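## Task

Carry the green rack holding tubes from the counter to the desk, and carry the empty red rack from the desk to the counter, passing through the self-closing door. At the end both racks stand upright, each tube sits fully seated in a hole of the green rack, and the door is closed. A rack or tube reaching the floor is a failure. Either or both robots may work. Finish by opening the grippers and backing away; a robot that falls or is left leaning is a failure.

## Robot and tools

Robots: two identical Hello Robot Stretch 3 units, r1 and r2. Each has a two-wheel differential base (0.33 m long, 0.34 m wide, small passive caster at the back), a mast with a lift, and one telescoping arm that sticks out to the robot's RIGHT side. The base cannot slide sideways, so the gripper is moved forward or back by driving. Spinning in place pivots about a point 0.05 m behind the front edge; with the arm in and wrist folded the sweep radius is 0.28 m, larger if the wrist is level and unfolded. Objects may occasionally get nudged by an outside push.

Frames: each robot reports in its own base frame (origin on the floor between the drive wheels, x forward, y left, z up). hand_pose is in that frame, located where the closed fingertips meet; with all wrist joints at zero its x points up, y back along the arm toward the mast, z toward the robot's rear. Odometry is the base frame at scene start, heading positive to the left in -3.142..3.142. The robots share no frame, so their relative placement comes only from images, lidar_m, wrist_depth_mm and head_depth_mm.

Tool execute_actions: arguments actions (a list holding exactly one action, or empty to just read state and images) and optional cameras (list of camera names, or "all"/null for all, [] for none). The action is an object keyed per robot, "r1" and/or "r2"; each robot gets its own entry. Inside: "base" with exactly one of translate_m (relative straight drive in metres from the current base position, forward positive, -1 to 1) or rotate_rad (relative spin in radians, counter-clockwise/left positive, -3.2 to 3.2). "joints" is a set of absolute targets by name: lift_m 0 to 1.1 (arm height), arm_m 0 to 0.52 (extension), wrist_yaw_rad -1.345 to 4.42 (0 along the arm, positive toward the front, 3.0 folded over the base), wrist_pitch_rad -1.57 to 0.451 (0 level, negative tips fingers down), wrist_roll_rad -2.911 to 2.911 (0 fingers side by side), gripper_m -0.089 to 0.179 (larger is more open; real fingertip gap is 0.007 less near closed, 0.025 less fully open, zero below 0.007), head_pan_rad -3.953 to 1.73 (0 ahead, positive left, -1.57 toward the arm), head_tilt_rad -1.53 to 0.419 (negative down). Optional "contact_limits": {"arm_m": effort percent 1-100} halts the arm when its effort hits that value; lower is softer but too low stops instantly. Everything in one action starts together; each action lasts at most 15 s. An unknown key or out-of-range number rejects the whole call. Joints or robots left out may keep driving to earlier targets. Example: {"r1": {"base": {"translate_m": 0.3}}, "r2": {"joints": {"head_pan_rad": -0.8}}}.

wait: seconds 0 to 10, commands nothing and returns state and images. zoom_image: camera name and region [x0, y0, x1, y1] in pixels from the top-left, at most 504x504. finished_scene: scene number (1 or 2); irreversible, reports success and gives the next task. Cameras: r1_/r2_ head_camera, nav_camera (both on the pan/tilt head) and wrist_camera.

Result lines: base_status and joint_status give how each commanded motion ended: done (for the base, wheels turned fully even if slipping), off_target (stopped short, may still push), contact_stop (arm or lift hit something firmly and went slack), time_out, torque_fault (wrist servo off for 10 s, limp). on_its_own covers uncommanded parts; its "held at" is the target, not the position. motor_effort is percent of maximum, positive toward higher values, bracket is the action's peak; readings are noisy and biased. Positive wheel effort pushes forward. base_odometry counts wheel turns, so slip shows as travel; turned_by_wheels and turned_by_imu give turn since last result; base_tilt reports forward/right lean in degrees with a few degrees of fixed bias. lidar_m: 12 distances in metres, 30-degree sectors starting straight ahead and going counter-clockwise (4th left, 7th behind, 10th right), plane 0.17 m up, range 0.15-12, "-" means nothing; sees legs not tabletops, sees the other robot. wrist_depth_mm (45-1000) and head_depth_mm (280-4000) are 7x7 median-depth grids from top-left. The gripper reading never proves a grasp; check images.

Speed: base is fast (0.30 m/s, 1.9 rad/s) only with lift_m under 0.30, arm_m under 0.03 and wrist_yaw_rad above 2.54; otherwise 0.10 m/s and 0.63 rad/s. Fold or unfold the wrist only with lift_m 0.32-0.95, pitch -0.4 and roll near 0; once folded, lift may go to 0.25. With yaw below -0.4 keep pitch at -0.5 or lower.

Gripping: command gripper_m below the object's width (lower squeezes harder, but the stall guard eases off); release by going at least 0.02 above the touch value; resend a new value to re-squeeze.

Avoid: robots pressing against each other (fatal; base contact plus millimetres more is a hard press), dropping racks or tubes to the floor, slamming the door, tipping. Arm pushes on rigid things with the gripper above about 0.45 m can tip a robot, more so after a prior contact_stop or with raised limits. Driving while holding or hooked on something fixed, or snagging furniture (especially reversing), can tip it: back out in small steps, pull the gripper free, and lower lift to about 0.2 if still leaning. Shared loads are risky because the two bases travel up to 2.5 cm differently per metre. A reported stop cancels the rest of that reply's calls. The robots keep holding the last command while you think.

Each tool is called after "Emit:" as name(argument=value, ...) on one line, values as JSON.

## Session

Emit:
execute_actions(actions=[])

Scene clock: 0.00 s.
r1.base_odometry: x=+0.000 y=+0.000 heading=+0.000 (m, m, rad; r1's odometry frame)
r1.turned_by_wheels: +0.000 (rad since the last result)
r1.turned_by_imu: +0.000 (rad since the last result)
r1.base_tilt: forward=+0.1 right=-0.9 (deg)
r1.lidar_m: 1.05 0.79 0.76 0.80 0.73 0.71 0.75 1.05 2.97 1.63 1.34 1.30
r1.head_depth_mm: 1231 1234 1231 1230 1238 1233 1247 / 1313 1314 1308 1304 1304 1310 1310 / 1387 1387 1376 1389 1391 1387 1397 / 1450 1458 1445 1447 1433 1449 1432 / 1294 1277 1259 1244 1231 1229 1214 / 1100 1089 1083 1071 1062 1055 1047 / 969 963 947 942 935 934 924
r1.base_status: not commanded
r1.joint_positions: lift_m=+0.341 arm_m=+0.001 wrist_yaw_rad=+3.139 wrist_pitch_rad=-0.580 wrist_roll_rad=+0.006 gripper_m=+0.037 head_pan_rad=-0.016 head_tilt_rad=+0.015
r1.joint_status: not commanded
r1.motor_effort: left_wheel=+0 right_wheel=+1 lift_m=+38 arm_m=+0 wrist_yaw_rad=+1 wrist_pitch_rad=+8 wrist_roll_rad=+0 gripper_m=+0 head_pan_rad=+0 head_tilt_rad=+2 (%)
r1.hand_pose: x=-0.0207 y=+0.0553 z=+0.3192 quat_wxyz=(+0.204, +0.680, +0.201, +0.676) (m; r1's base frame)
r1.wrist_depth_mm: 555 673 - 879 752 665 590 / 592 725 - 945 809 704 628 / 625 736 - 824 830 757 673 / 616 643 644 668 695 722 695 / 542 545 560 571 597 603 613 / 473 - - - 521 516 520 / 425 - - - 443 454 460
r2.base_odometry: x=+0.000 y=+0.000 heading=+0.000 (m, m, rad; r2's odometry frame)
r2.turned_by_wheels: +0.000 (rad since the last result)
r2.turned_by_imu: +0.000 (rad since the last result)
r2.base_tilt: forward=-1.3 right=+1.6 (deg)
r2.lidar_m: 1.97 2.17 1.94 1.58 0.79 0.64 0.64 0.70 1.10 1.22 1.34 1.98
r2.head_depth_mm: 1781 1816 1823 1850 1847 1858 1884 / 1819 1834 1855 1874 1901 1885 1906 / 1852 1866 1875 1912 1914 1949 1941 / 1878 1883 1918 1939 1951 1955 1972 / 1907 1920 1943 1944 1983 1979 1948 / 1941 1975 1985 1985 2034 2043 1926 / 1982 2002 2006 2019 2036 2094 1928
r2.base_status: not commanded
r2.joint_positions: lift_m=+0.495 arm_m=+0.002 wrist_yaw_rad=+2.966 wrist_pitch_rad=-0.606 wrist_roll_rad=+0.019 gripper_m=+0.037 head_pan_rad=-0.006 head_tilt_rad=-0.010
r2.joint_status: not commanded
r2.motor_effort: left_wheel=+1 right_wheel=+0 lift_m=+22 arm_m=+0 wrist_yaw_rad=+0 wrist_pitch_rad=+4 wrist_roll_rad=+0 gripper_m=+0 head_pan_rad=+0 head_tilt_rad=+2 (%)
r2.hand_pose: x=+0.0131 y=+0.0464 z=+0.4675 quat_wxyz=(+0.271, +0.697, +0.149, +0.647) (m; r2's base frame)
r2.wrist_depth_mm: 736 - - - - - - / 755 - - - - - - / 756 949 984 961 982 937 953 / 756 865 852 825 818 804 807 / 717 734 - 718 714 705 705 / 650 644 641 659 - 628 630 / 579 601 - - 569 567 564
pictures: r1_head_camera (sideways: a quarter turn clockwise sets it upright), r1_nav_camera (sideways: a quarter turn counterclockwise sets it upright), r1_wrist_camera, r2_head_camera (sideways: a quarter turn clockwise sets it upright), r2_nav_camera (sideways: a quarter turn counterclockwise sets it upright), r2_wrist_camera
camera_calibration (this result's frames):
r1_head_camera: T_world_to_cam=[[0.0384964, 0.023871, -0.998974, 1.32092], [0.0596236, 0.997879, 0.0261425, -0.0373867], [0.997478, -0.0605688, 0.0369915, -0.10553], [0, 0, 0, 1]] pos_world=[0.0566426, -0.000616308, 1.32445]
r1_nav_camera: T_world_to_cam=[[0.0333754, -0.00268446, 0.999439, -1.26117], [-0.0677289, -0.997704, -0.00041805, 0.0564932], [0.997145, -0.067677, -0.0334806, -0.0103215], [0, 0, 0, 1]] pos_world=[0.0562103, 0.0522794, 1.26014]
r1_wrist_camera: T_world_to_cam=[[0.998992, 0.00599179, 0.0444767, -0.00117053], [0.0374407, -0.657696, -0.752353, 0.31404], [0.0247442, 0.75326, -0.657258, 0.334616], [0, 0, 0, 1]] pos_world=[-0.0188683, -0.045503, 0.45625]
r2_head_camera: T_world_to_cam=[[-0.0511589, -0.0477665, -0.997548, 1.32366], [0.0211001, 0.998581, -0.0488981, 0.0682359], [0.998468, -0.0235499, -0.0500785, 0.0196847], [0, 0, 0, 1]] pos_world=[0.0466228, -0.00444876, 1.32474]
r2_nav_camera: T_world_to_cam=[[0.0144843, 0.0261288, 0.999554, -1.26103], [-0.0389808, -0.998884, 0.0266761, 0.0226972], [0.999135, -0.0393498, -0.0134497, -0.0323762], [0, 0, 0, 1]] pos_world=[0.0514981, 0.054347, 1.25943]
r2_wrist_camera: T_world_to_cam=[[0.987464, -0.150552, -0.0474261, 0.0302547], [-0.141, -0.706268, -0.693761, 0.388875], [0.0709515, 0.691751, -0.718642, 0.46628], [0, 0, 0, 1]] pos_world=[-0.00812742, -0.0433454, 0.60631]
Images, in order (width x height): r1_head_camera 896x504, r1_nav_camera 672x504, r1_wrist_camera 644x364, r2_head_camera 896x504, r2_nav_camera 672x504, r2_wrist_camera 644x364.

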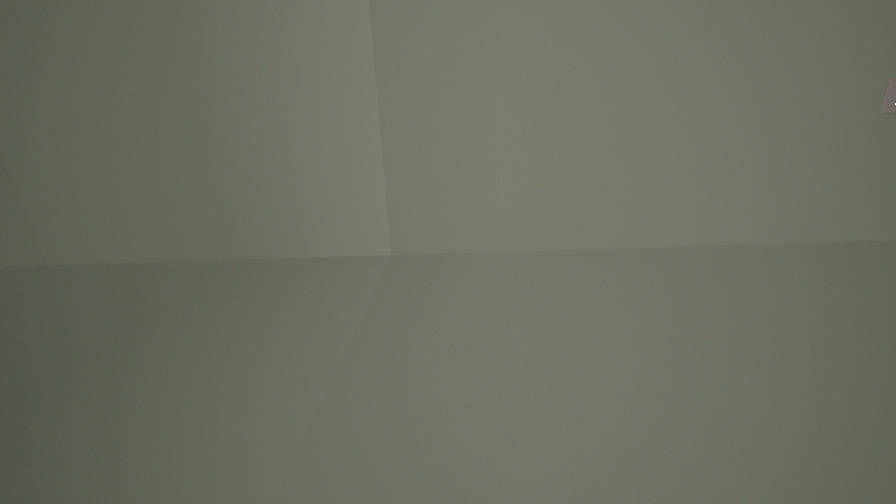

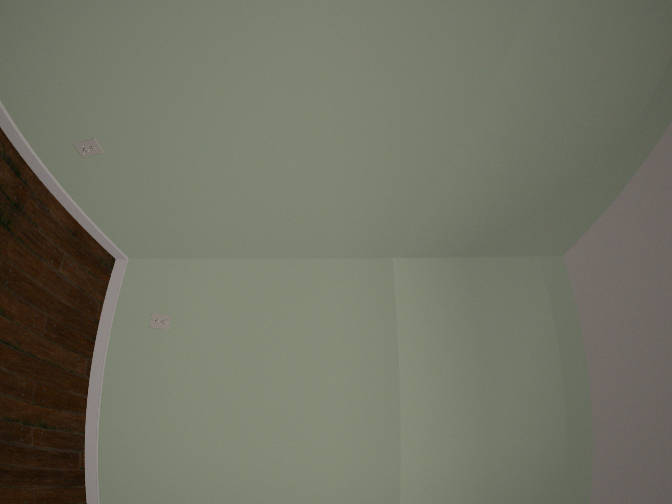

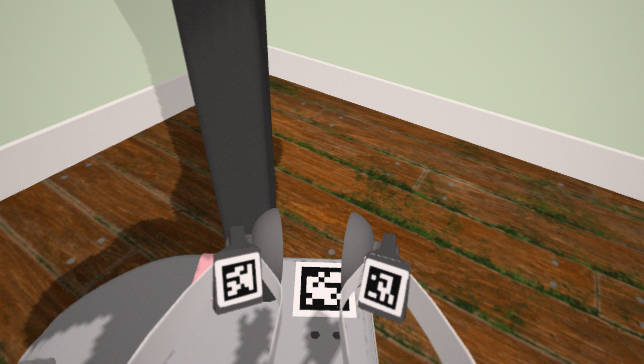

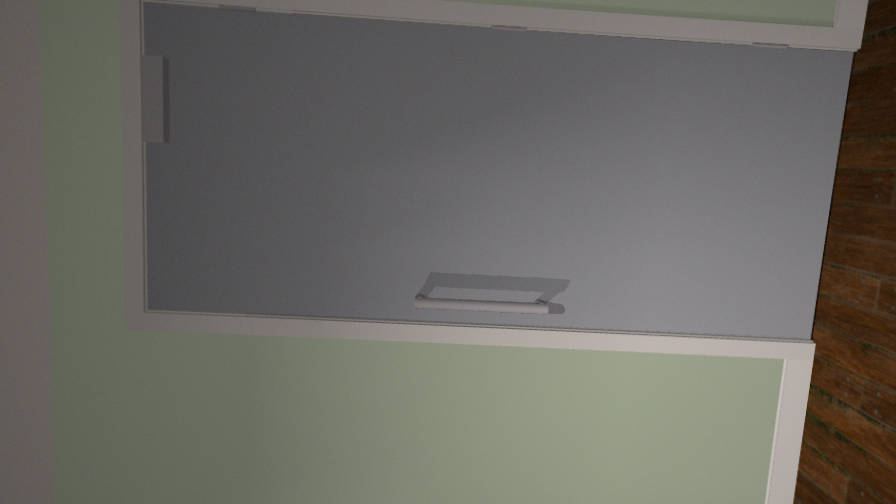

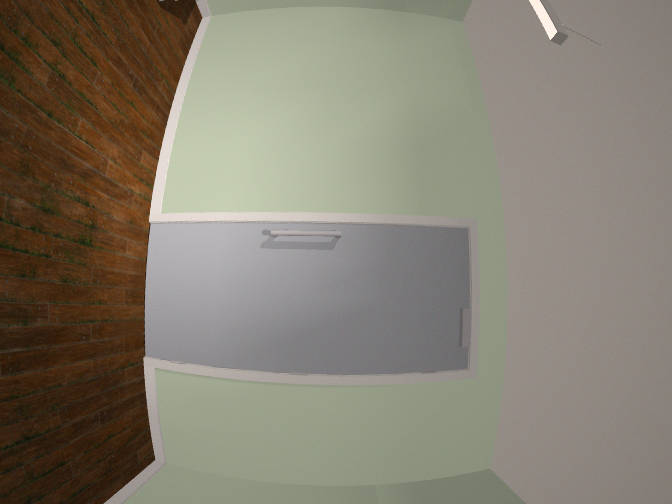

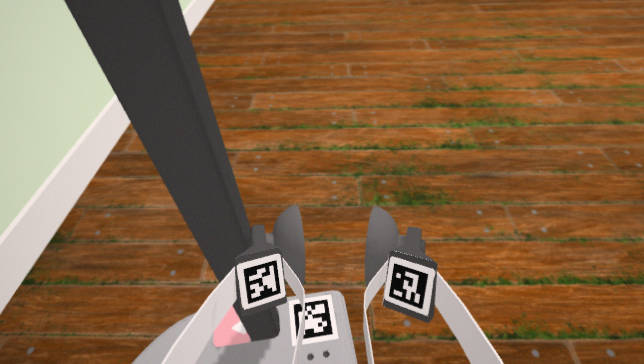

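Emit:
execute_actions(actions=[{"r1":{"base":{"rotate_rad":-2.13},"joints":{"lift_m":0.28,"head_pan_rad":0.3,"head_tilt_rad":-0.35}},"r2":{"base":{"rotate_rad":1.1},"joints":{"lift_m":0.28,"head_tilt_rad":-0.35}}}], cameras=["r1_head_camera","r1_nav_camera","r2_head_camera","r2_nav_camera"])

Scene clock: 6.50 s.
r1.base_odometry: x=+0.000 y=+0.000 heading=-2.130 (m, m, rad; r1's odometry frame)
r1.turned_by_wheels: -2.130 (rad since the last result)
r1.turned_by_imu: -2.103 (rad since the last result)
r1.base_tilt: forward=+0.1 right=-0.8 (deg)
r1.lidar_m: 2.97 1.63 1.34 1.30 1.07 0.79 0.76 0.80 0.74 0.71 0.74 1.03
r1.head_depth_mm: 2513 2662 2818 2965 2452 1848 1451 / 2584 2724 2911 3143 2502 1853 1459 / 2676 2789 3012 3169 2522 1841 1456 / 2724 2912 2822 3291 2523 1842 1463 / 2792 2962 2344 3260 2535 1819 1471 / 2451 2490 2358 2651 2156 1840 1473 / 2043 2120 2050 2123 2247 1851 1478
r1.base_status: done
r1.joint_positions: lift_m=+0.280 arm_m=+0.001 wrist_yaw_rad=+3.139 wrist_pitch_rad=-0.580 wrist_roll_rad=+0.006 gripper_m=+0.037 head_pan_rad=+0.293 head_tilt_rad=-0.346
r1.joint_status: all done
r1.motor_effort: left_wheel=+2(10) right_wheel=-1(6) lift_m=+28(36) arm_m=+0(0) wrist_yaw_rad=+1(1) wrist_pitch_rad=+8(8) wrist_roll_rad=+0(0) gripper_m=+0(0) head_pan_rad=+4(34) head_tilt_rad=-2(24) (%)
r1.hand_pose: x=-0.0207 y=+0.0552 z=+0.2585 quat_wxyz=(+0.204, +0.679, +0.201, +0.676) (m; r1's base frame)
r1.wrist_depth_mm: 854 - - - - - - / 802 855 - 913 942 - - / 664 674 - 720 740 760 782 / 548 557 568 587 601 616 621 / 470 507 - - 510 515 530 / - - - - 456 449 452 / - - - - 389 389 401
r2.base_odometry: x=+0.000 y=+0.000 heading=+1.100 (m, m, rad; r2's odometry frame)
r2.turned_by_wheels: +1.100 (rad since the last result)
r2.turned_by_imu: +1.081 (rad since the last result)
r2.base_tilt: forward=-1.2 right=+1.7 (deg)
r2.lidar_m: 1.93 1.41 0.76 0.64 0.64 0.72 1.18 1.22 1.37 1.97 1.97 2.22
r2.head_depth_mm: 2472 2676 2802 2988 2341 1735 1400 / 2356 2556 2635 2340 2329 1741 1389 / 2292 2456 2180 2240 2270 1724 1364 / 2215 2375 2034 2155 2266 1675 1379 / 2153 2305 2022 2046 2153 1685 1359 / 2079 2249 1955 1986 2076 1684 1347 / 2053 2161 1890 1898 2036 1656 1344
r2.base_status: done
r2.joint_positions: lift_m=+0.280 arm_m=+0.002 wrist_yaw_rad=+2.966 wrist_pitch_rad=-0.607 wrist_roll_rad=+0.019 gripper_m=+0.037 head_pan_rad=-0.006 head_tilt_rad=-0.346
r2.joint_status: all done
r2.motor_effort: left_wheel=-1(5) right_wheel=+2(8) lift_m=+20(21) arm_m=-1(0) wrist_yaw_rad=+0(0) wrist_pitch_rad=+4(5) wrist_roll_rad=+0(0) gripper_m=+0(1) head_pan_rad=+0(0) head_tilt_rad=-2(19) (%)
r2.hand_pose: x=+0.0131 y=+0.0463 z=+0.2528 quat_wxyz=(+0.271, +0.697, +0.149, +0.647) (m; r2's base frame)
r2.wrist_depth_mm: 524 - 642 731 813 907 932 / 566 - 725 744 759 745 740 / 608 629 635 634 634 611 606 / 555 549 558 552 524 529 518 / 486 - - - 467 459 455 / - - - - - 405 403 / - - - - 368 366 361
pictures: r1_head_camera (sideways: a quarter turn clockwise sets it upright), r1_nav_camera (sideways: a quarter turn counterclockwise sets it upright), r2_head_camera (sideways: a quarter turn clockwise sets it upright), r2_nav_camera (sideways: a quarter turn counterclockwise sets it upright)
camera_calibration (this result's frames):
r1_head_camera: T_world_to_cam=[[-0.310926, -0.0682219, -0.947983, 1.25621], [-0.240703, 0.970556, 0.00910102, -0.0133602], [0.919449, 0.231012, -0.318192, 0.357289], [0, 0, 0, 1]] pos_world=[0.0588629, 0.0161297, 1.30467]
r1_nav_camera: T_world_to_cam=[[0.368682, 0.108989, 0.923144, -1.16343], [0.242133, -0.970079, 0.0178286, 0.030852], [0.897466, 0.21695, -0.38404, 0.446577], [0, 0, 0, 1]] pos_world=[0.0206778, 0.0598455, 1.24497]
r2_head_camera: T_world_to_cam=[[-0.376898, -0.0457352, -0.925125, 1.23094], [0.00415956, 0.998687, -0.0510665, 0.0711402], [0.926245, -0.023095, -0.376213, 0.444622], [0, 0, 0, 1]] pos_world=[0.0518134, -0.00448095, 1.30968]
r2_nav_camera: T_world_to_cam=[[0.342924, 0.0240804, 0.939055, -1.18384], [-0.0283621, -0.99895, 0.0359736, 0.0105419], [0.938935, -0.0389698, -0.341881, 0.395493], [0, 0, 0, 1]] pos_world=[0.0349239, 0.0544506, 1.24653]
Images, in order (width x height): r1_head_camera 896x504, r1_nav_camera 672x504, r2_head_camera 896x504, r2_nav_camera 672x504.

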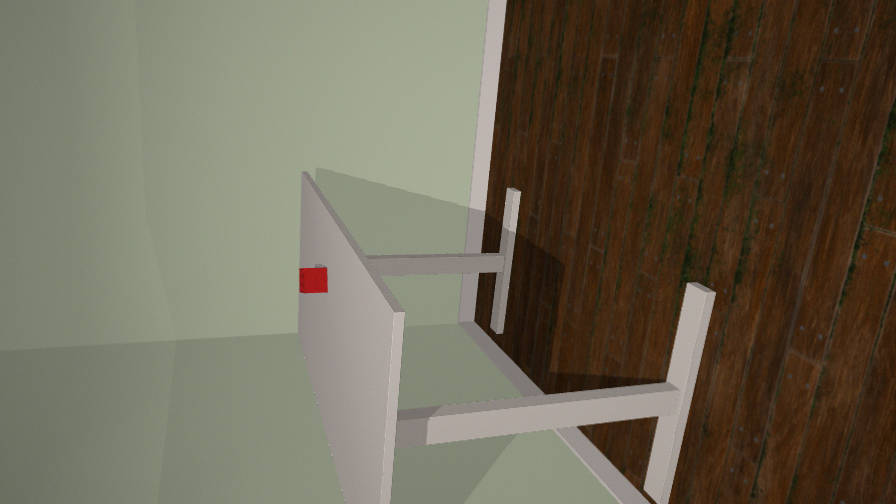

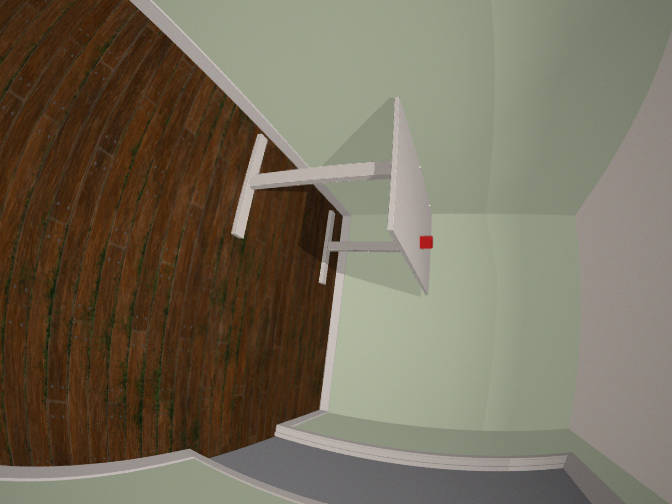

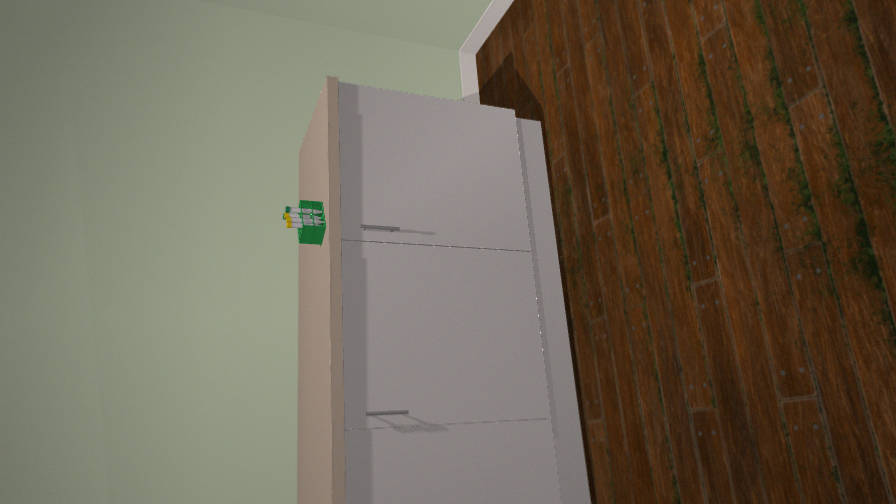

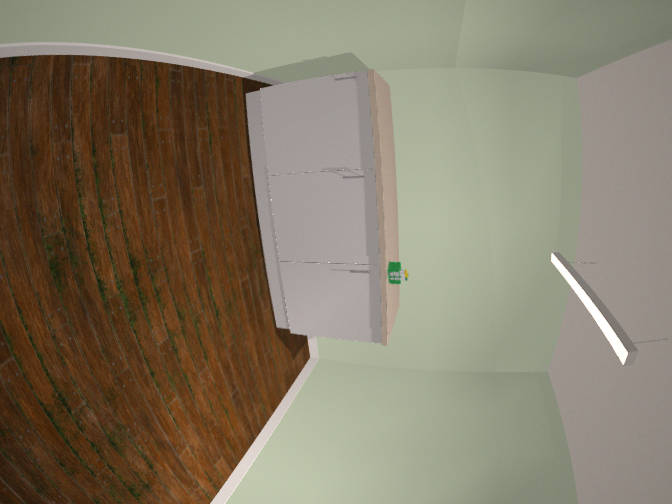

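Emit:
zoom_image(camera="r2_head_camera", region=[270, 180, 350, 260])

Region (270, 180, 350, 260) of r2_head_camera's 896x504 image, scaled by 6.300, with more detail than that image has.

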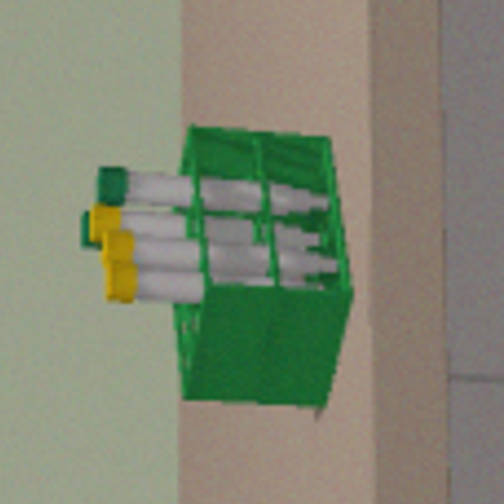

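Emit:
execute_actions(actions=[{"r1":{"base":{"translate_m":0.3}},"r2":{"base":{"rotate_rad":-0.375}}}], cameras=[])

Emit:
execute_actions(actions=[{"r1":{"base":{"translate_m":1.0},"joints":{"head_pan_rad":0.65}},"r2":{"base":{"translate_m":1.0},"joints":{"head_pan_rad":0.5}}}], cameras=["r1_head_camera","r2_head_camera"])

Scene clock: 21.40 s.
r1.base_odometry: x=-0.159 y=-0.254 heading=-2.130 (m, m, rad; r1's odometry frame)
r1.turned_by_wheels: +0.000 (rad since the last result)
r1.turned_by_imu: -0.002 (rad since the last result)
r1.base_tilt: forward=+0.1 right=-0.7 (deg)
r1.lidar_m: 2.68 1.38 1.34 1.30 1.35 1.09 1.06 1.00 0.74 0.72 0.75 1.04
r1.head_depth_mm: 2256 2392 2567 2726 2492 1832 1450 / 2324 2461 2623 2826 2475 1839 1453 / 2381 2533 2693 2904 2478 1828 1452 / 2430 2617 2692 2974 2494 1838 1460 / 2511 2678 2338 3097 2524 1857 1460 / 2475 2552 2346 1385 2545 1851 1472 / 2060 2067 2024 1376 1495 1608 1472
r1.base_status: done
r1.joint_positions: lift_m=+0.280 arm_m=+0.001 wrist_yaw_rad=+3.139 wrist_pitch_rad=-0.580 wrist_roll_rad=+0.006 gripper_m=+0.037 head_pan_rad=+0.293 head_tilt_rad=-0.346
r1.joint_status: not commanded
r1.motor_effort: left_wheel=+2(9) right_wheel=-1(6) lift_m=+28(28) arm_m=-1(1) wrist_yaw_rad=+0(0) wrist_pitch_rad=+8(8) wrist_roll_rad=+0(0) gripper_m=+0(0) head_pan_rad=+4(4) head_tilt_rad=-1(1) (%)
r1.hand_pose: x=-0.0207 y=+0.0552 z=+0.2584 quat_wxyz=(+0.204, +0.679, +0.201, +0.675) (m; r1's base frame)
r1.wrist_depth_mm: - - - - - - - / 833 846 - 896 944 - - / 651 666 - 707 730 756 772 / 547 558 566 589 600 621 628 / 476 505 - - 512 518 529 / - - - - 452 451 455 / - - - - 387 395 398
r2.base_odometry: x=+0.000 y=+0.000 heading=+0.725 (m, m, rad; r2's odometry frame)
r2.turned_by_wheels: -0.375 (rad since the last result)
r2.turned_by_imu: -0.367 (rad since the last result)
r2.base_tilt: forward=-1.3 right=+1.7 (deg)
r2.lidar_m: 2.12 1.93 1.10 0.70 0.64 0.64 0.79 1.22 1.23 1.51 1.97 1.99
r2.head_depth_mm: 1932 2039 2086 2200 2221 1754 1399 / 2138 2238 2369 2424 2335 1738 1383 / 2372 2492 2599 2798 2288 1712 1378 / 2604 2812 3008 3067 2258 1699 1371 / 2549 2702 2802 2484 2236 1687 1353 / 2338 2508 2146 2206 2211 1679 1354 / 2177 2346 1954 2024 2111 1661 1338
r2.base_status: done
r2.joint_positions: lift_m=+0.280 arm_m=+0.002 wrist_yaw_rad=+2.966 wrist_pitch_rad=-0.607 wrist_roll_rad=+0.019 gripper_m=+0.037 head_pan_rad=-0.006 head_tilt_rad=-0.346
r2.joint_status: not commanded
r2.motor_effort: left_wheel=+3(8) right_wheel=-3(8) lift_m=+19(19) arm_m=+0(1) wrist_yaw_rad=+0(0) wrist_pitch_rad=+4(5) wrist_roll_rad=+0(0) gripper_m=+1(0) head_pan_rad=+0(0) head_tilt_rad=-1(2) (%)
r2.hand_pose: x=+0.0131 y=+0.0462 z=+0.2528 quat_wxyz=(+0.271, +0.697, +0.149, +0.647) (m; r2's base frame)
r2.wrist_depth_mm: 502 - 738 906 965 934 925 / 540 - 748 756 754 750 733 / 566 616 644 633 624 615 611 / 547 549 557 553 529 528 517 / 481 - - - 467 459 456 / - - - - - 407 402 / - - - - 367 366 362
pictures: none
No camera images: the call's "cameras" was empty. Leave "cameras" out to get every camera's image.

Scene clock: 26.57 s.
r1.base_odometry: x=-0.689 y=-1.102 heading=-2.130 (m, m, rad; r1's odometry frame)
r1.turned_by_wheels: +0.000 (rad since the last result)
r1.turned_by_imu: -0.006 (rad since the last result)
r1.base_tilt: forward=+0.0 right=-0.8 (deg)
r1.lidar_m: 1.69 1.56 1.32 0.83 1.33 1.85 2.05 1.03 0.76 0.72 0.85 1.14
r1.head_depth_mm: 1490 1562 1652 1753 1871 1831 1454 / 1570 1670 1770 1835 2022 1834 1450 / 1689 1781 1871 1225 2099 1824 1440 / 1798 1919 2022 1035 2288 1846 1460 / 1649 1751 1790 1045 2004 1842 1460 / 1493 1553 1616 1052 753 1781 1461 / 1344 1402 1463 1056 679 1679 1472
r1.base_status: done
r1.joint_positions: lift_m=+0.280 arm_m=+0.001 wrist_yaw_rad=+3.139 wrist_pitch_rad=-0.580 wrist_roll_rad=+0.006 gripper_m=+0.037 head_pan_rad=+0.643 head_tilt_rad=-0.347
r1.joint_status: all done
r1.motor_effort: left_wheel=+2(8) right_wheel=-2(6) lift_m=+28(28) arm_m=-1(0) wrist_yaw_rad=+0(1) wrist_pitch_rad=+8(8) wrist_roll_rad=+0(0) gripper_m=+0(0) head_pan_rad=+4(35) head_tilt_rad=-2(1) (%)
r1.hand_pose: x=-0.0207 y=+0.0552 z=+0.2584 quat_wxyz=(+0.204, +0.679, +0.201, +0.675) (m; r1's base frame)
r1.wrist_depth_mm: - - - - - - - / 829 841 - 890 921 - - / 663 670 - 708 704 757 792 / 549 560 568 587 603 618 630 / 471 504 - - 509 516 527 / - - - - 451 443 452 / - - - - 385 394 401
r2.base_odometry: x=+0.748 y=+0.663 heading=+0.725 (m, m, rad; r2's odometry frame)
r2.turned_by_wheels: +0.000 (rad since the last result)
r2.turned_by_imu: +0.006 (rad since the last result)
r2.base_tilt: forward=-1.2 right=+1.7 (deg)
r2.lidar_m: 1.27 1.16 1.17 1.39 1.26 1.28 1.57 1.99 2.00 1.47 1.35 1.35
r2.head_depth_mm: 1583 1703 1834 2003 2129 1761 1397 / 1542 1661 1777 1291 1415 1614 1386 / 1510 1631 1724 1274 1375 1543 1372 / 1495 1602 1701 1242 1348 1485 1368 / 1466 1558 1638 1199 1301 1433 1359 / 1430 1537 1637 1185 1271 1393 1345 / 1412 1497 1583 1159 1242 1364 1348
r2.base_status: done
r2.joint_positions: lift_m=+0.280 arm_m=+0.002 wrist_yaw_rad=+2.966 wrist_pitch_rad=-0.608 wrist_roll_rad=+0.019 gripper_m=+0.037 head_pan_rad=+0.493 head_tilt_rad=-0.347
r2.joint_status: all done
r2.motor_effort: left_wheel=+2(10) right_wheel=-2(5) lift_m=+19(20) arm_m=-1(0) wrist_yaw_rad=+0(0) wrist_pitch_rad=+5(5) wrist_roll_rad=+0(0) gripper_m=+1(1) head_pan_rad=+4(44) head_tilt_rad=+0(1) (%)
r2.hand_pose: x=+0.0131 y=+0.0462 z=+0.2527 quat_wxyz=(+0.272, +0.697, +0.149, +0.647) (m; r2's base frame)
r2.wrist_depth_mm: 950 - 985 982 968 935 883 / 804 - 766 767 757 744 728 / 658 639 643 636 621 607 609 / 557 547 560 554 536 523 521 / 483 - - - 463 455 454 / - - - - - 411 404 / - - - - 368 364 362
pictures: r1_head_camera (sideways: a quarter turn clockwise sets it upright), r2_head_camera (sideways: a quarter turn clockwise sets it upright)
camera_calibration (this result's frames):
r1_head_camera: T_world_to_cam=[[-0.268981, -0.170933, -0.947856, 1.25579], [-0.558924, 0.829169, 0.00908116, -0.0113931], [0.784381, 0.532222, -0.318569, 0.358603], [0, 0, 0, 1]] pos_world=[0.0501334, 0.0332456, 1.30465]
r2_head_camera: T_world_to_cam=[[-0.309618, -0.220934, -0.924838, 1.23015], [-0.474524, 0.87876, -0.0510649, 0.074058], [0.823992, 0.423047, -0.376919, 0.446164], [0, 0, 0, 1]] pos_world=[0.0483842, 0.017955, 1.30964]
Images, in order (width x height): r1_head_camera 896x504, r2_head_camera 896x504.

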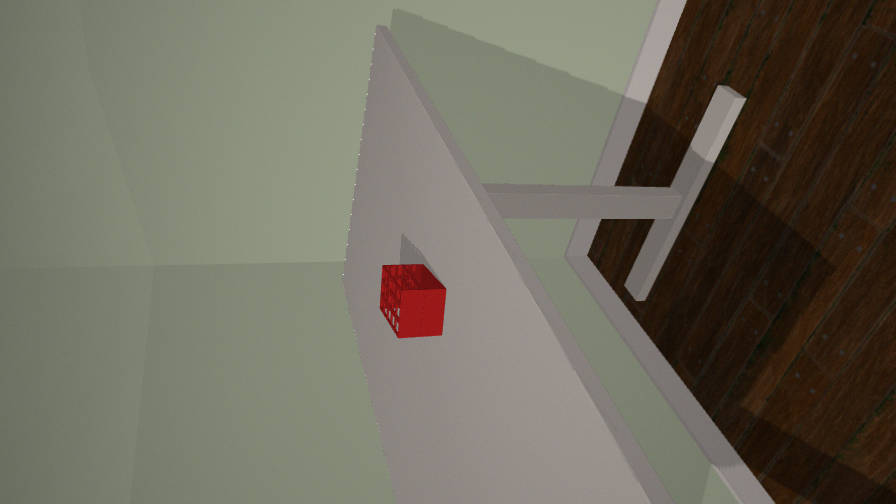

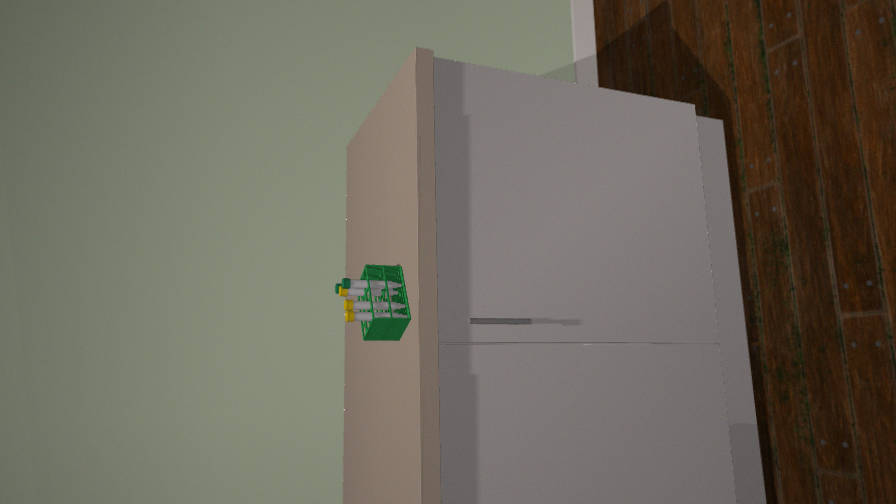

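Emit:
execute_actions(actions=[{"r1":{"base":{"translate_m":1.0},"joints":{"head_pan_rad":-1.57,"head_tilt_rad":-0.5}},"r2":{"base":{"translate_m":0.78},"joints":{"head_pan_rad":-1.57,"head_tilt_rad":-0.55}}}], cameras=["r1_nav_camera"])

Emit:
execute_actions(actions=[{"r1":{"base":{"rotate_rad":-2.83},"joints":{"lift_m":0.93,"wrist_pitch_rad":-0.4,"wrist_roll_rad":0}},"r2":{"base":{"rotate_rad":2.775},"joints":{"lift_m":0.93,"wrist_pitch_rad":-0.4,"wrist_roll_rad":0}}}], cameras=[])

Emit:
execute_actions(actions=[{"r1":{"base":{"translate_m":-0.11},"joints":{"wrist_yaw_rad":0,"gripper_m":0.179}},"r2":{"joints":{"wrist_yaw_rad":0,"gripper_m":0.179,"lift_m":0.95}}}], cameras=["r1_head_camera","r2_head_camera","r1_wrist_camera","r2_wrist_camera"])

Scene clock: 41.87 s.
r1.base_odometry: x=-1.220 y=-1.950 heading=-2.130 (m, m, rad; r1's odometry frame)
r1.turned_by_wheels: +0.000 (rad since the last result)
r1.turned_by_imu: -0.007 (rad since the last result)
r1.base_tilt: forward=+0.1 right=-0.9 (deg)
r1.lidar_m: 0.70 0.73 0.86 1.27 1.20 1.18 2.85 1.16 0.85 0.74 0.78 0.72
r1.head_depth_mm: 676 736 807 895 1008 1154 1274 / 660 726 803 893 1004 1155 1268 / 598 650 711 792 900 1045 1214 / 603 657 720 799 898 1019 1188 / 602 656 719 799 900 1026 1188 / 603 655 718 797 894 1025 1181 / 603 655 720 799 900 1019 1181
r1.base_status: done
r1.joint_positions: lift_m=+0.280 arm_m=+0.001 wrist_yaw_rad=+3.139 wrist_pitch_rad=-0.580 wrist_roll_rad=+0.006 gripper_m=+0.037 head_pan_rad=-1.563 head_tilt_rad=-0.494
r1.joint_status: all done
r1.motor_effort: left_wheel=+1(7) right_wheel=-2(6) lift_m=+28(28) arm_m=+0(0) wrist_yaw_rad=+0(2) wrist_pitch_rad=+8(8) wrist_roll_rad=+0(0) gripper_m=+0(0) head_pan_rad=-4(50) head_tilt_rad=-2(12) (%)
r1.hand_pose: x=-0.0207 y=+0.0552 z=+0.2584 quat_wxyz=(+0.204, +0.679, +0.201, +0.675) (m; r1's base frame)
r1.wrist_depth_mm: - - - - - - 822 / 827 862 - 896 891 984 808 / 663 673 - 718 729 715 734 / 539 557 566 585 593 625 626 / 468 508 - - 519 517 529 / - - - - 452 446 458 / - - - - 387 397 401
r2.base_odometry: x=+1.332 y=+1.181 heading=+0.725 (m, m, rad; r2's odometry frame)
r2.turned_by_wheels: +0.000 (rad since the last result)
r2.turned_by_imu: +0.005 (rad since the last result)
r2.base_tilt: forward=-1.2 right=+1.7 (deg)
r2.lidar_m: 1.07 0.56 0.56 0.70 1.38 1.76 2.18 2.59 1.46 0.94 0.86 0.87
r2.head_depth_mm: 1135 1304 1534 1870 1816 1455 1239 / 1000 1156 1357 1623 1758 1461 1219 / 945 1065 1224 1424 1663 1434 1215 / 881 980 1098 1264 1487 1446 1206 / 818 903 1007 1137 1313 1423 1206 / 767 838 925 1046 1186 1343 1188 / 720 784 861 957 1077 1233 1196
r2.base_status: done
r2.joint_positions: lift_m=+0.280 arm_m=+0.002 wrist_yaw_rad=+2.966 wrist_pitch_rad=-0.608 wrist_roll_rad=+0.019 gripper_m=+0.037 head_pan_rad=-1.563 head_tilt_rad=-0.544
r2.joint_status: all done
r2.motor_effort: left_wheel=+2(10) right_wheel=-1(5) lift_m=+20(20) arm_m=+0(1) wrist_yaw_rad=+0(0) wrist_pitch_rad=+5(5) wrist_roll_rad=+0(0) gripper_m=+1(0) head_pan_rad=-4(51) head_tilt_rad=-2(13) (%)
r2.hand_pose: x=+0.0131 y=+0.0462 z=+0.2527 quat_wxyz=(+0.272, +0.697, +0.149, +0.647) (m; r2's base frame)
r2.wrist_depth_mm: - - 987 855 672 512 446 / 798 - 776 760 729 623 521 / 661 638 644 636 621 609 575 / 554 554 555 562 531 523 522 / 480 - - - 463 455 452 / - - - - - 408 401 / - - - - 368 366 362
pictures: r1_nav_camera (sideways: a quarter turn counterclockwise sets it upright)
camera_calibration (this result's frames):
r1_nav_camera: T_world_to_cam=[[0.00197037, -0.516567, 0.856244, -1.07393], [-0.998998, 0.0372604, 0.0247778, 0.02938], [-0.0447034, -0.855436, -0.515976, 0.624004], [0, 0, 0, 1]] pos_world=[0.0593616, -0.0220554, 1.24079]
Images, in order (width x height): r1_nav_camera 672x504.

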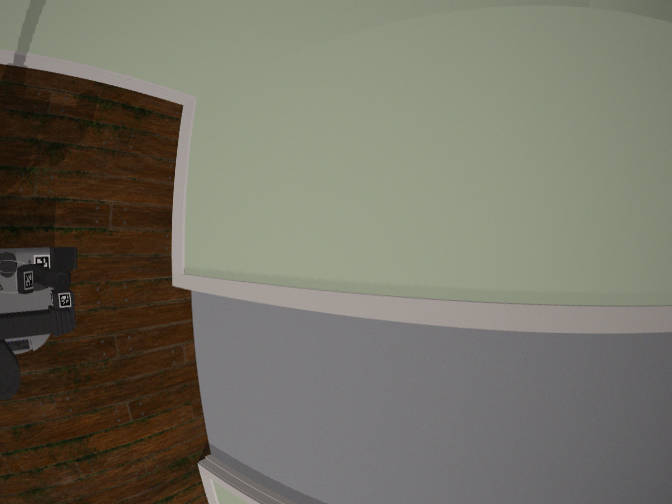

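Scene clock: 48.60 s.
r1.base_odometry: x=-1.220 y=-1.950 heading=+1.324 (m, m, rad; r1's odometry frame)
r1.turned_by_wheels: -2.830 (rad since the last result)
r1.turned_by_imu: -2.803 (rad since the last result)
r1.base_tilt: forward=+0.3 right=-0.8 (deg)
r1.lidar_m: 1.31 0.92 0.73 0.75 0.78 0.70 0.70 0.85 0.86 1.27 1.18 2.93
r1.head_depth_mm: 1024 1107 1141 726 551 1572 - / 1057 1141 1144 713 575 1595 - / 1091 1188 1151 721 577 1578 - / 1127 1220 1157 728 605 1590 - / 1151 1274 1161 729 1754 1592 - / 1206 1315 1165 732 1837 1597 1344 / 1244 1363 1163 736 1888 1507 1315
r1.base_status: done
r1.joint_positions: lift_m=+0.930 arm_m=+0.001 wrist_yaw_rad=+3.139 wrist_pitch_rad=-0.418 wrist_roll_rad=+0.004 gripper_m=+0.037 head_pan_rad=-1.563 head_tilt_rad=-0.494
r1.joint_status: all done
r1.motor_effort: left_wheel=+2(7) right_wheel=-1(8) lift_m=+46(48) arm_m=-1(1) wrist_yaw_rad=+0(1) wrist_pitch_rad=+11(11) wrist_roll_rad=-2(3) gripper_m=+0(0) head_pan_rad=-5(5) head_tilt_rad=-2(2) (%)
r1.hand_pose: x=-0.0207 y=+0.0785 z=+0.9424 quat_wxyz=(+0.148, +0.693, +0.146, +0.690) (m; r1's base frame)
r1.wrist_depth_mm: 605 760 - 734 687 668 649 / 620 795 - 799 727 717 686 / 640 840 - 874 796 800 753 / 656 869 - 949 856 848 778 / 692 918 - - 982 953 862 / 717 973 - - - - 936 / 740 953 - - - - -
r2.base_odometry: x=+1.332 y=+1.181 heading=-2.783 (m, m, rad; r2's odometry frame)
r2.turned_by_wheels: +2.775 (rad since the last result)
r2.turned_by_imu: +2.725 (rad since the last result)
r2.base_tilt: forward=-1.3 right=+1.7 (deg)
r2.lidar_m: 1.81 2.49 2.59 1.20 0.89 0.86 0.89 0.59 0.56 0.58 0.79 1.75
r2.head_depth_mm: 946 1021 1051 716 631 - - / 991 1089 1039 711 696 - - / 1057 1153 1017 704 757 829 - / 1110 1225 1001 738 827 914 - / 1184 1317 988 790 917 - - / 1267 1394 969 864 1019 1237 - / 1358 1487 959 957 1143 1364 1196
r2.base_status: done
r2.joint_positions: lift_m=+0.930 arm_m=+0.002 wrist_yaw_rad=+2.966 wrist_pitch_rad=-0.421 wrist_roll_rad=+0.007 gripper_m=+0.037 head_pan_rad=-1.563 head_tilt_rad=-0.544
r2.joint_status: all done
r2.motor_effort: left_wheel=-2(7) right_wheel=+2(8) lift_m=+24(24) arm_m=-1(1) wrist_yaw_rad=+0(0) wrist_pitch_rad=+7(7) wrist_roll_rad=-4(1) gripper_m=+1(1) head_pan_rad=-5(5) head_tilt_rad=-2(1) (%)
r2.hand_pose: x=+0.0178 y=+0.0732 z=+0.9419 quat_wxyz=(+0.208, +0.704, +0.086, +0.674) (m; r2's base frame)
r2.wrist_depth_mm: 721 - - - - - - / 756 - - - - - - / 800 - - - - - - / 829 959 - - - - - / 835 - - - - - - / 857 - - - - - - / 894 - - - - - -
pictures: none
No camera images: the call's "cameras" was empty. Leave "cameras" out to get every camera's image.

Scene clock: 51.20 s.
r1.base_odometry: x=-1.246 y=-2.057 heading=+1.324 (m, m, rad; r1's odometry frame)
r1.turned_by_wheels: +0.000 (rad since the last result)
r1.turned_by_imu: +0.000 (rad since the last result)
r1.base_tilt: forward=+0.1 right=-0.6 (deg)
r1.lidar_m: 1.38 0.96 0.78 0.78 0.66 0.60 0.60 0.72 0.79 1.24 1.23 2.85
r1.head_depth_mm: 996 1076 1126 725 531 480 - / 1028 1115 1151 729 531 1585 - / 1063 1148 1151 729 553 - - / 1088 1191 1151 724 578 1594 1279 / 1132 1235 1152 728 604 1600 1314 / 1168 1277 1165 736 607 1591 1310 / 1212 1326 1163 733 1823 1591 1318
r1.base_status: done
r1.joint_positions: lift_m=+0.930 arm_m=+0.001 wrist_yaw_rad=+0.004 wrist_pitch_rad=-0.418 wrist_roll_rad=+0.003 gripper_m=+0.179 head_pan_rad=-1.563 head_tilt_rad=-0.494
r1.joint_status: all done
r1.motor_effort: left_wheel=+2(3) right_wheel=-1(6) lift_m=+46(46) arm_m=-1(1) wrist_yaw_rad=-2(5) wrist_pitch_rad=+11(11) wrist_roll_rad=-2(3) gripper_m=+0(100) head_pan_rad=-5(5) head_tilt_rad=-2(3) (%)
r1.hand_pose: x=-0.0207 y=-0.3704 z=+0.9424 quat_wxyz=(+0.691, +0.148, -0.692, -0.146) (m; r1's base frame)
r1.wrist_depth_mm: 620 676 561 809 818 780 732 / 352 367 390 413 442 481 523 / 903 270 262 273 287 301 315 / - - - 224 213 218 227 / - - - - - 192 182 / - - - - - - 557 / - - - - - - 874
r2.base_odometry: x=+1.332 y=+1.181 heading=-2.783 (m, m, rad; r2's odometry frame)
r2.turned_by_wheels: +0.000 (rad since the last result)
r2.turned_by_imu: +0.000 (rad since the last result)
r2.base_tilt: forward=-1.3 right=+1.6 (deg)
r2.lidar_m: 1.82 2.49 2.59 1.20 0.89 0.86 0.89 0.58 0.56 0.58 0.79 1.75
r2.head_depth_mm: 946 1024 1050 719 605 - - / 997 1083 1036 711 696 - - / 1046 1149 1018 704 715 - - / 1116 1224 1006 738 806 - - / 1192 1314 997 788 897 1116 1211 / 1270 1388 976 863 1020 1241 1198 / 1356 1485 962 958 1155 1374 1185
r2.base_status: not commanded
r2.joint_positions: lift_m=+0.950 arm_m=+0.002 wrist_yaw_rad=+0.002 wrist_pitch_rad=-0.420 wrist_roll_rad=+0.006 gripper_m=+0.179 head_pan_rad=-1.563 head_tilt_rad=-0.544
r2.joint_status: all done
r2.motor_effort: left_wheel=-2(2) right_wheel=+3(3) lift_m=+24(24) arm_m=-1(1) wrist_yaw_rad=-2(2) wrist_pitch_rad=+6(7) wrist_roll_rad=-3(4) gripper_m=+1(100) head_pan_rad=-4(5) head_tilt_rad=-1(2) (%)
r2.hand_pose: x=-0.0211 y=-0.3715 z=+0.9620 quat_wxyz=(+0.690, +0.148, -0.693, -0.148) (m; r2's base frame)
r2.wrist_depth_mm: 896 882 867 430 793 749 661 / 827 616 524 448 483 516 515 / - 707 535 419 370 369 371 / - 867 620 487 397 317 291 / - - 723 544 441 377 298 / - - 894 631 494 416 323 / - - - 756 562 450 397
pictures: r1_head_camera (sideways: a quarter turn clockwise sets it upright), r1_wrist_camera, r2_head_camera (sideways: a quarter turn clockwise sets it upright), r2_wrist_camera
camera_calibration (this result's frames):
r1_head_camera: T_world_to_cam=[[0.0210399, 0.454148, -0.890678, 1.1794], [0.99907, -0.0430888, 0.00162979, -0.011195], [-0.0376381, -0.889884, -0.454632, 0.540682], [0, 0, 0, 1]] pos_world=[0.0067204, -0.0549609, 1.2963]
r1_wrist_camera: T_world_to_cam=[[-0.998825, -0.00640137, 0.048034, -0.075613], [-0.0441764, 0.527693, -0.848286, 1.03066], [-0.019917, -0.849411, -0.527356, 0.347899], [0, 0, 0, 1]] pos_world=[-0.0230641, -0.248848, 1.0614]
r2_head_camera: T_world_to_cam=[[-0.0523248, 0.550925, -0.832913, 1.10868], [0.998571, 0.0197614, -0.0496606, 0.0632309], [-0.0108997, -0.834321, -0.551172, 0.677996], [0, 0, 0, 1]] pos_world=[0.00226098, -0.0463842, 1.30027]
r2_wrist_camera: T_world_to_cam=[[-0.998762, -0.0400111, -0.029548, 0.00653212], [0.000899341, 0.579436, -0.815017, 1.02926], [0.049731, -0.814035, -0.578683, 0.418651], [0, 0, 0, 1]] pos_world=[-0.0152216, -0.255336, 1.08133]
Images, in order (width x height): r1_head_camera 896x504, r1_wrist_camera 644x364, r2_head_camera 896x504, r2_wrist_camera 644x364.

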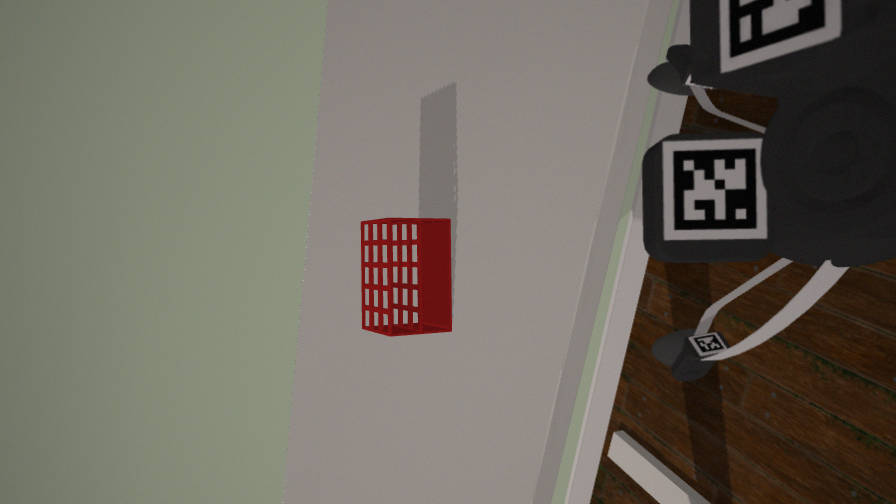

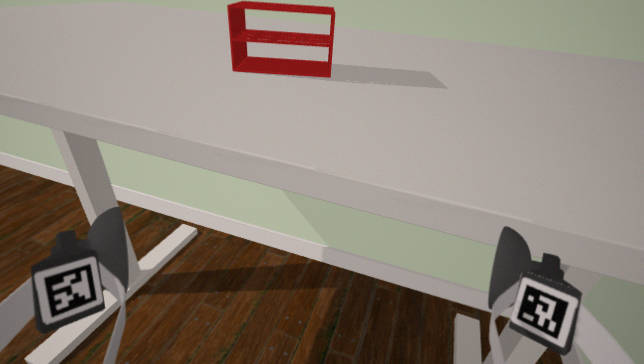

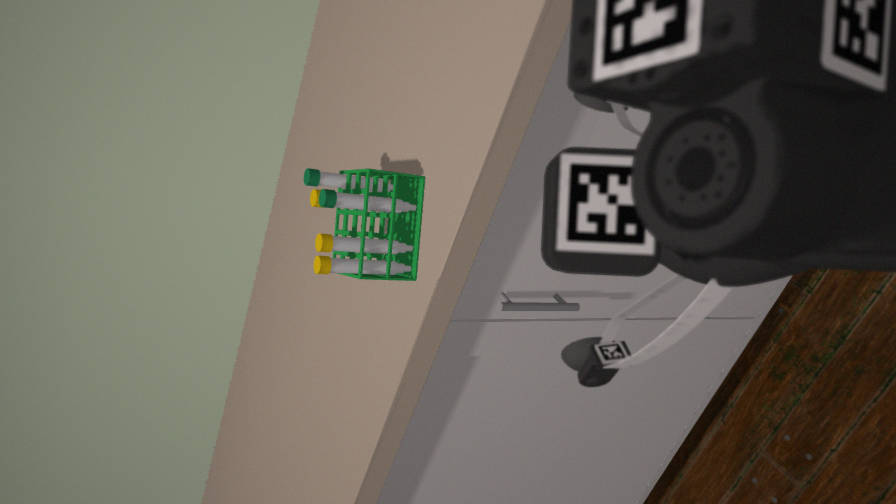

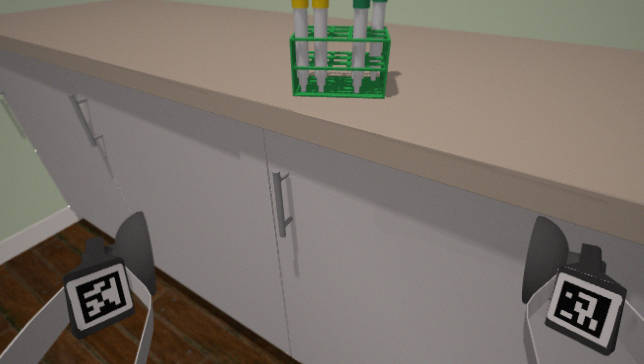

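Emit:
execute_actions(actions=[{"r1":{"base":{"translate_m":0.045},"joints":{"lift_m":0.985}},"r2":{"joints":{"arm_m":0.1,"lift_m":0.935}}}], cameras=[])

Emit:
execute_actions(actions=[{"r1":{"joints":{"arm_m":0.26}},"r2":{"joints":{"arm_m":0.27}}}], cameras=["r1_wrist_camera","r2_wrist_camera"])

Scene clock: 58.47 s.
r1.base_odometry: x=-1.235 y=-2.013 heading=+1.324 (m, m, rad; r1's odometry frame)
r1.turned_by_wheels: +0.000 (rad since the last result)
r1.turned_by_imu: -0.001 (rad since the last result)
r1.base_tilt: forward=+0.1 right=-0.9 (deg)
r1.lidar_m: 1.34 0.94 0.76 0.77 0.71 0.64 0.64 0.77 0.82 1.26 1.21 2.88
r1.head_depth_mm: 1009 1090 1147 723 - - - / 1039 1131 1145 727 554 - - / 1066 1166 1154 709 592 - - / 1105 1195 1151 725 603 1640 1273 / 1143 1244 1158 730 605 1563 1304 / 1189 1289 1162 731 1785 1596 1311 / 1219 1336 1166 733 1865 1575 1312
r1.base_status: done
r1.joint_positions: lift_m=+0.985 arm_m=+0.001 wrist_yaw_rad=+0.003 wrist_pitch_rad=-0.417 wrist_roll_rad=+0.003 gripper_m=+0.179 head_pan_rad=-1.563 head_tilt_rad=-0.494
r1.joint_status: all done
r1.motor_effort: left_wheel=+1(6) right_wheel=-1(3) lift_m=+46(47) arm_m=-1(1) wrist_yaw_rad=-2(3) wrist_pitch_rad=+11(11) wrist_roll_rad=-2(1) gripper_m=+0(0) head_pan_rad=-4(5) head_tilt_rad=-2(2) (%)
r1.hand_pose: x=-0.0208 y=-0.3704 z=+0.9975 quat_wxyz=(+0.691, +0.148, -0.692, -0.146) (m; r1's base frame)
r1.wrist_depth_mm: - - - 929 886 814 747 / 516 545 566 472 661 713 761 / 367 377 393 411 431 454 473 / - 323 298 309 317 328 339 / - - - 269 252 264 266 / - - - - - 236 219 / - - - - - - 440
r2.base_odometry: x=+1.332 y=+1.181 heading=-2.783 (m, m, rad; r2's odometry frame)
r2.turned_by_wheels: +0.000 (rad since the last result)
r2.turned_by_imu: +0.000 (rad since the last result)
r2.base_tilt: forward=-1.3 right=+1.7 (deg)
r2.lidar_m: 1.81 2.49 2.59 1.20 0.89 0.86 0.89 0.58 0.56 0.58 0.79 1.75
r2.head_depth_mm: 944 1021 1048 784 - - 838 / 995 1083 1040 785 - - 920 / 1053 1154 1016 735 - - 1026 / 1115 1216 1002 734 823 1015 1158 / 1184 1318 987 790 934 1086 1203 / 1275 1393 980 870 1021 1232 1186 / 1366 1480 958 956 1151 1373 1197
r2.base_status: not commanded
r2.joint_positions: lift_m=+0.935 arm_m=+0.100 wrist_yaw_rad=+0.001 wrist_pitch_rad=-0.420 wrist_roll_rad=+0.006 gripper_m=+0.179 head_pan_rad=-1.563 head_tilt_rad=-0.544
r2.joint_status: all done
r2.motor_effort: left_wheel=-2(1) right_wheel=+2(3) lift_m=+19(23) arm_m=+6(5) wrist_yaw_rad=-1(2) wrist_pitch_rad=+7(6) wrist_roll_rad=-3(3) gripper_m=+1(1) head_pan_rad=-4(4) head_tilt_rad=-2(2) (%)
r2.hand_pose: x=-0.0213 y=-0.4687 z=+0.9473 quat_wxyz=(+0.690, +0.148, -0.693, -0.148) (m; r2's base frame)
r2.wrist_depth_mm: 800 798 781 321 684 671 607 / 579 477 480 354 442 470 467 / 748 533 386 339 340 339 339 / - 637 461 348 282 265 266 / - 744 547 408 331 256 225 / - 899 666 478 371 312 222 / - - 844 554 420 339 297
pictures: none
No camera images: the call's "cameras" was empty. Leave "cameras" out to get every camera's image.

Scene clock: 61.60 s.
r1.base_odometry: x=-1.235 y=-2.013 heading=+1.324 (m, m, rad; r1's odometry frame)
r1.turned_by_wheels: +0.000 (rad since the last result)
r1.turned_by_imu: +0.000 (rad since the last result)
r1.base_tilt: forward=+0.2 right=-0.8 (deg)
r1.lidar_m: 1.34 0.94 0.77 0.77 0.71 0.64 0.64 0.77 0.82 1.25 1.21 2.89
r1.head_depth_mm: 1007 1091 1150 658 531 1524 1309 / 1039 1131 1173 - 531 1576 1304 / 1070 1159 1244 - 554 1583 1309 / 1104 1197 1263 696 578 1577 1303 / 1144 1243 1161 694 603 1594 1306 / 1177 1294 1165 735 1814 1593 1313 / 1221 1345 1166 737 1866 1588 1311
r1.base_status: not commanded
r1.joint_positions: lift_m=+0.985 arm_m=+0.260 wrist_yaw_rad=+0.002 wrist_pitch_rad=-0.417 wrist_roll_rad=+0.003 gripper_m=+0.179 head_pan_rad=-1.563 head_tilt_rad=-0.494
r1.joint_status: all done
r1.motor_effort: left_wheel=+2(2) right_wheel=-1(2) lift_m=+46(46) arm_m=+4(6) wrist_yaw_rad=-3(2) wrist_pitch_rad=+10(11) wrist_roll_rad=-2(2) gripper_m=+0(0) head_pan_rad=-5(4) head_tilt_rad=-3(3) (%)
r1.hand_pose: x=-0.0210 y=-0.6291 z=+0.9975 quat_wxyz=(+0.691, +0.147, -0.692, -0.146) (m; r1's base frame)
r1.wrist_depth_mm: 953 839 797 730 663 607 574 / 522 541 577 617 654 646 603 / 358 376 245 238 423 446 470 / 277 288 250 247 289 326 338 / 235 235 234 239 244 263 264 / - 194 198 203 206 211 217 / 160 168 170 173 177 176 184
r2.base_odometry: x=+1.332 y=+1.181 heading=-2.783 (m, m, rad; r2's odometry frame)
r2.turned_by_wheels: +0.000 (rad since the last result)
r2.turned_by_imu: +0.000 (rad since the last result)
r2.base_tilt: forward=-1.2 right=+1.7 (deg)
r2.lidar_m: 1.81 2.49 2.59 1.20 0.89 0.86 0.89 0.59 0.56 0.58 0.79 1.75
r2.head_depth_mm: 950 1030 1061 - 668 741 831 / 996 1075 1128 653 695 791 923 / 1056 1151 1175 - 757 871 1030 / 1118 1226 1076 755 827 974 1164 / 1184 1311 990 793 912 1088 1204 / 1262 1392 972 863 1015 1243 1199 / 1365 1485 962 959 1156 1378 1192
r2.base_status: not commanded
r2.joint_positions: lift_m=+0.935 arm_m=+0.270 wrist_yaw_rad=+0.001 wrist_pitch_rad=-0.420 wrist_roll_rad=+0.006 gripper_m=+0.179 head_pan_rad=-1.563 head_tilt_rad=-0.544
r2.joint_status: all done
r2.motor_effort: left_wheel=-1(2) right_wheel=+3(3) lift_m=+19(19) arm_m=+6(6) wrist_yaw_rad=+0(1) wrist_pitch_rad=+6(6) wrist_roll_rad=-3(3) gripper_m=+0(0) head_pan_rad=-4(4) head_tilt_rad=-3(1) (%)
r2.hand_pose: x=-0.0214 y=-0.6387 z=+0.9473 quat_wxyz=(+0.690, +0.148, -0.693, -0.148) (m; r2's base frame)
r2.wrist_depth_mm: 821 795 770 698 208 566 506 / 488 478 411 225 218 467 469 / 346 342 305 206 200 339 337 / 332 268 245 240 230 263 264 / 642 239 219 218 217 217 221 / - 368 212 184 185 184 189 / - 690 329 179 160 159 152
pictures: r1_wrist_camera, r2_wrist_camera
camera_calibration (this result's frames):
r1_wrist_camera: T_world_to_cam=[[-0.998834, -0.00489425, 0.0480353, -0.0793023], [-0.0433908, 0.527373, -0.848525, 1.21398], [-0.0211796, -0.84962, -0.52697, 0.156616], [0, 0, 0, 1]] pos_world=[-0.0232171, -0.507545, 1.11643]
r2_wrist_camera: T_world_to_cam=[[-0.998817, -0.0386333, -0.0295466, -0.00402391], [0.00169932, 0.579404, -0.815039, 1.17206], [0.0486071, -0.814125, -0.578652, 0.192558], [0, 0, 0, 1]] pos_world=[-0.0153706, -0.522485, 1.06658]
Images, in order (width x height): r1_wrist_camera 644x364, r2_wrist_camera 644x364.

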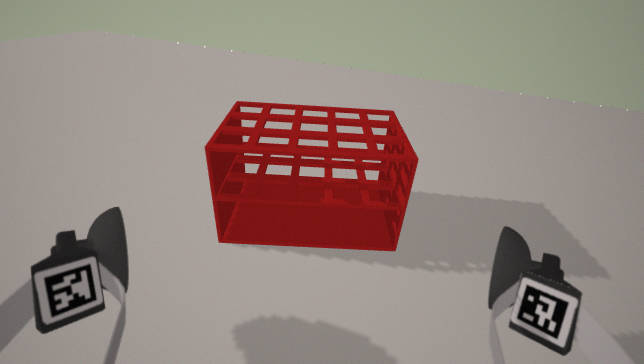

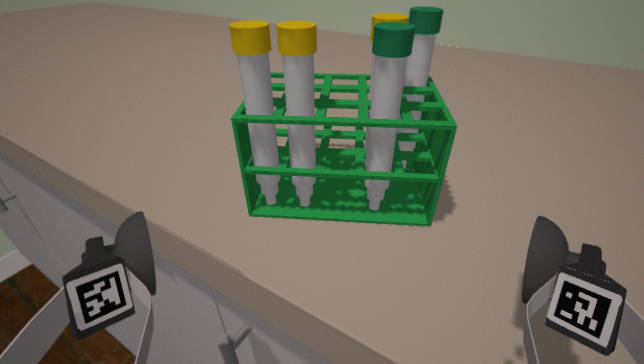

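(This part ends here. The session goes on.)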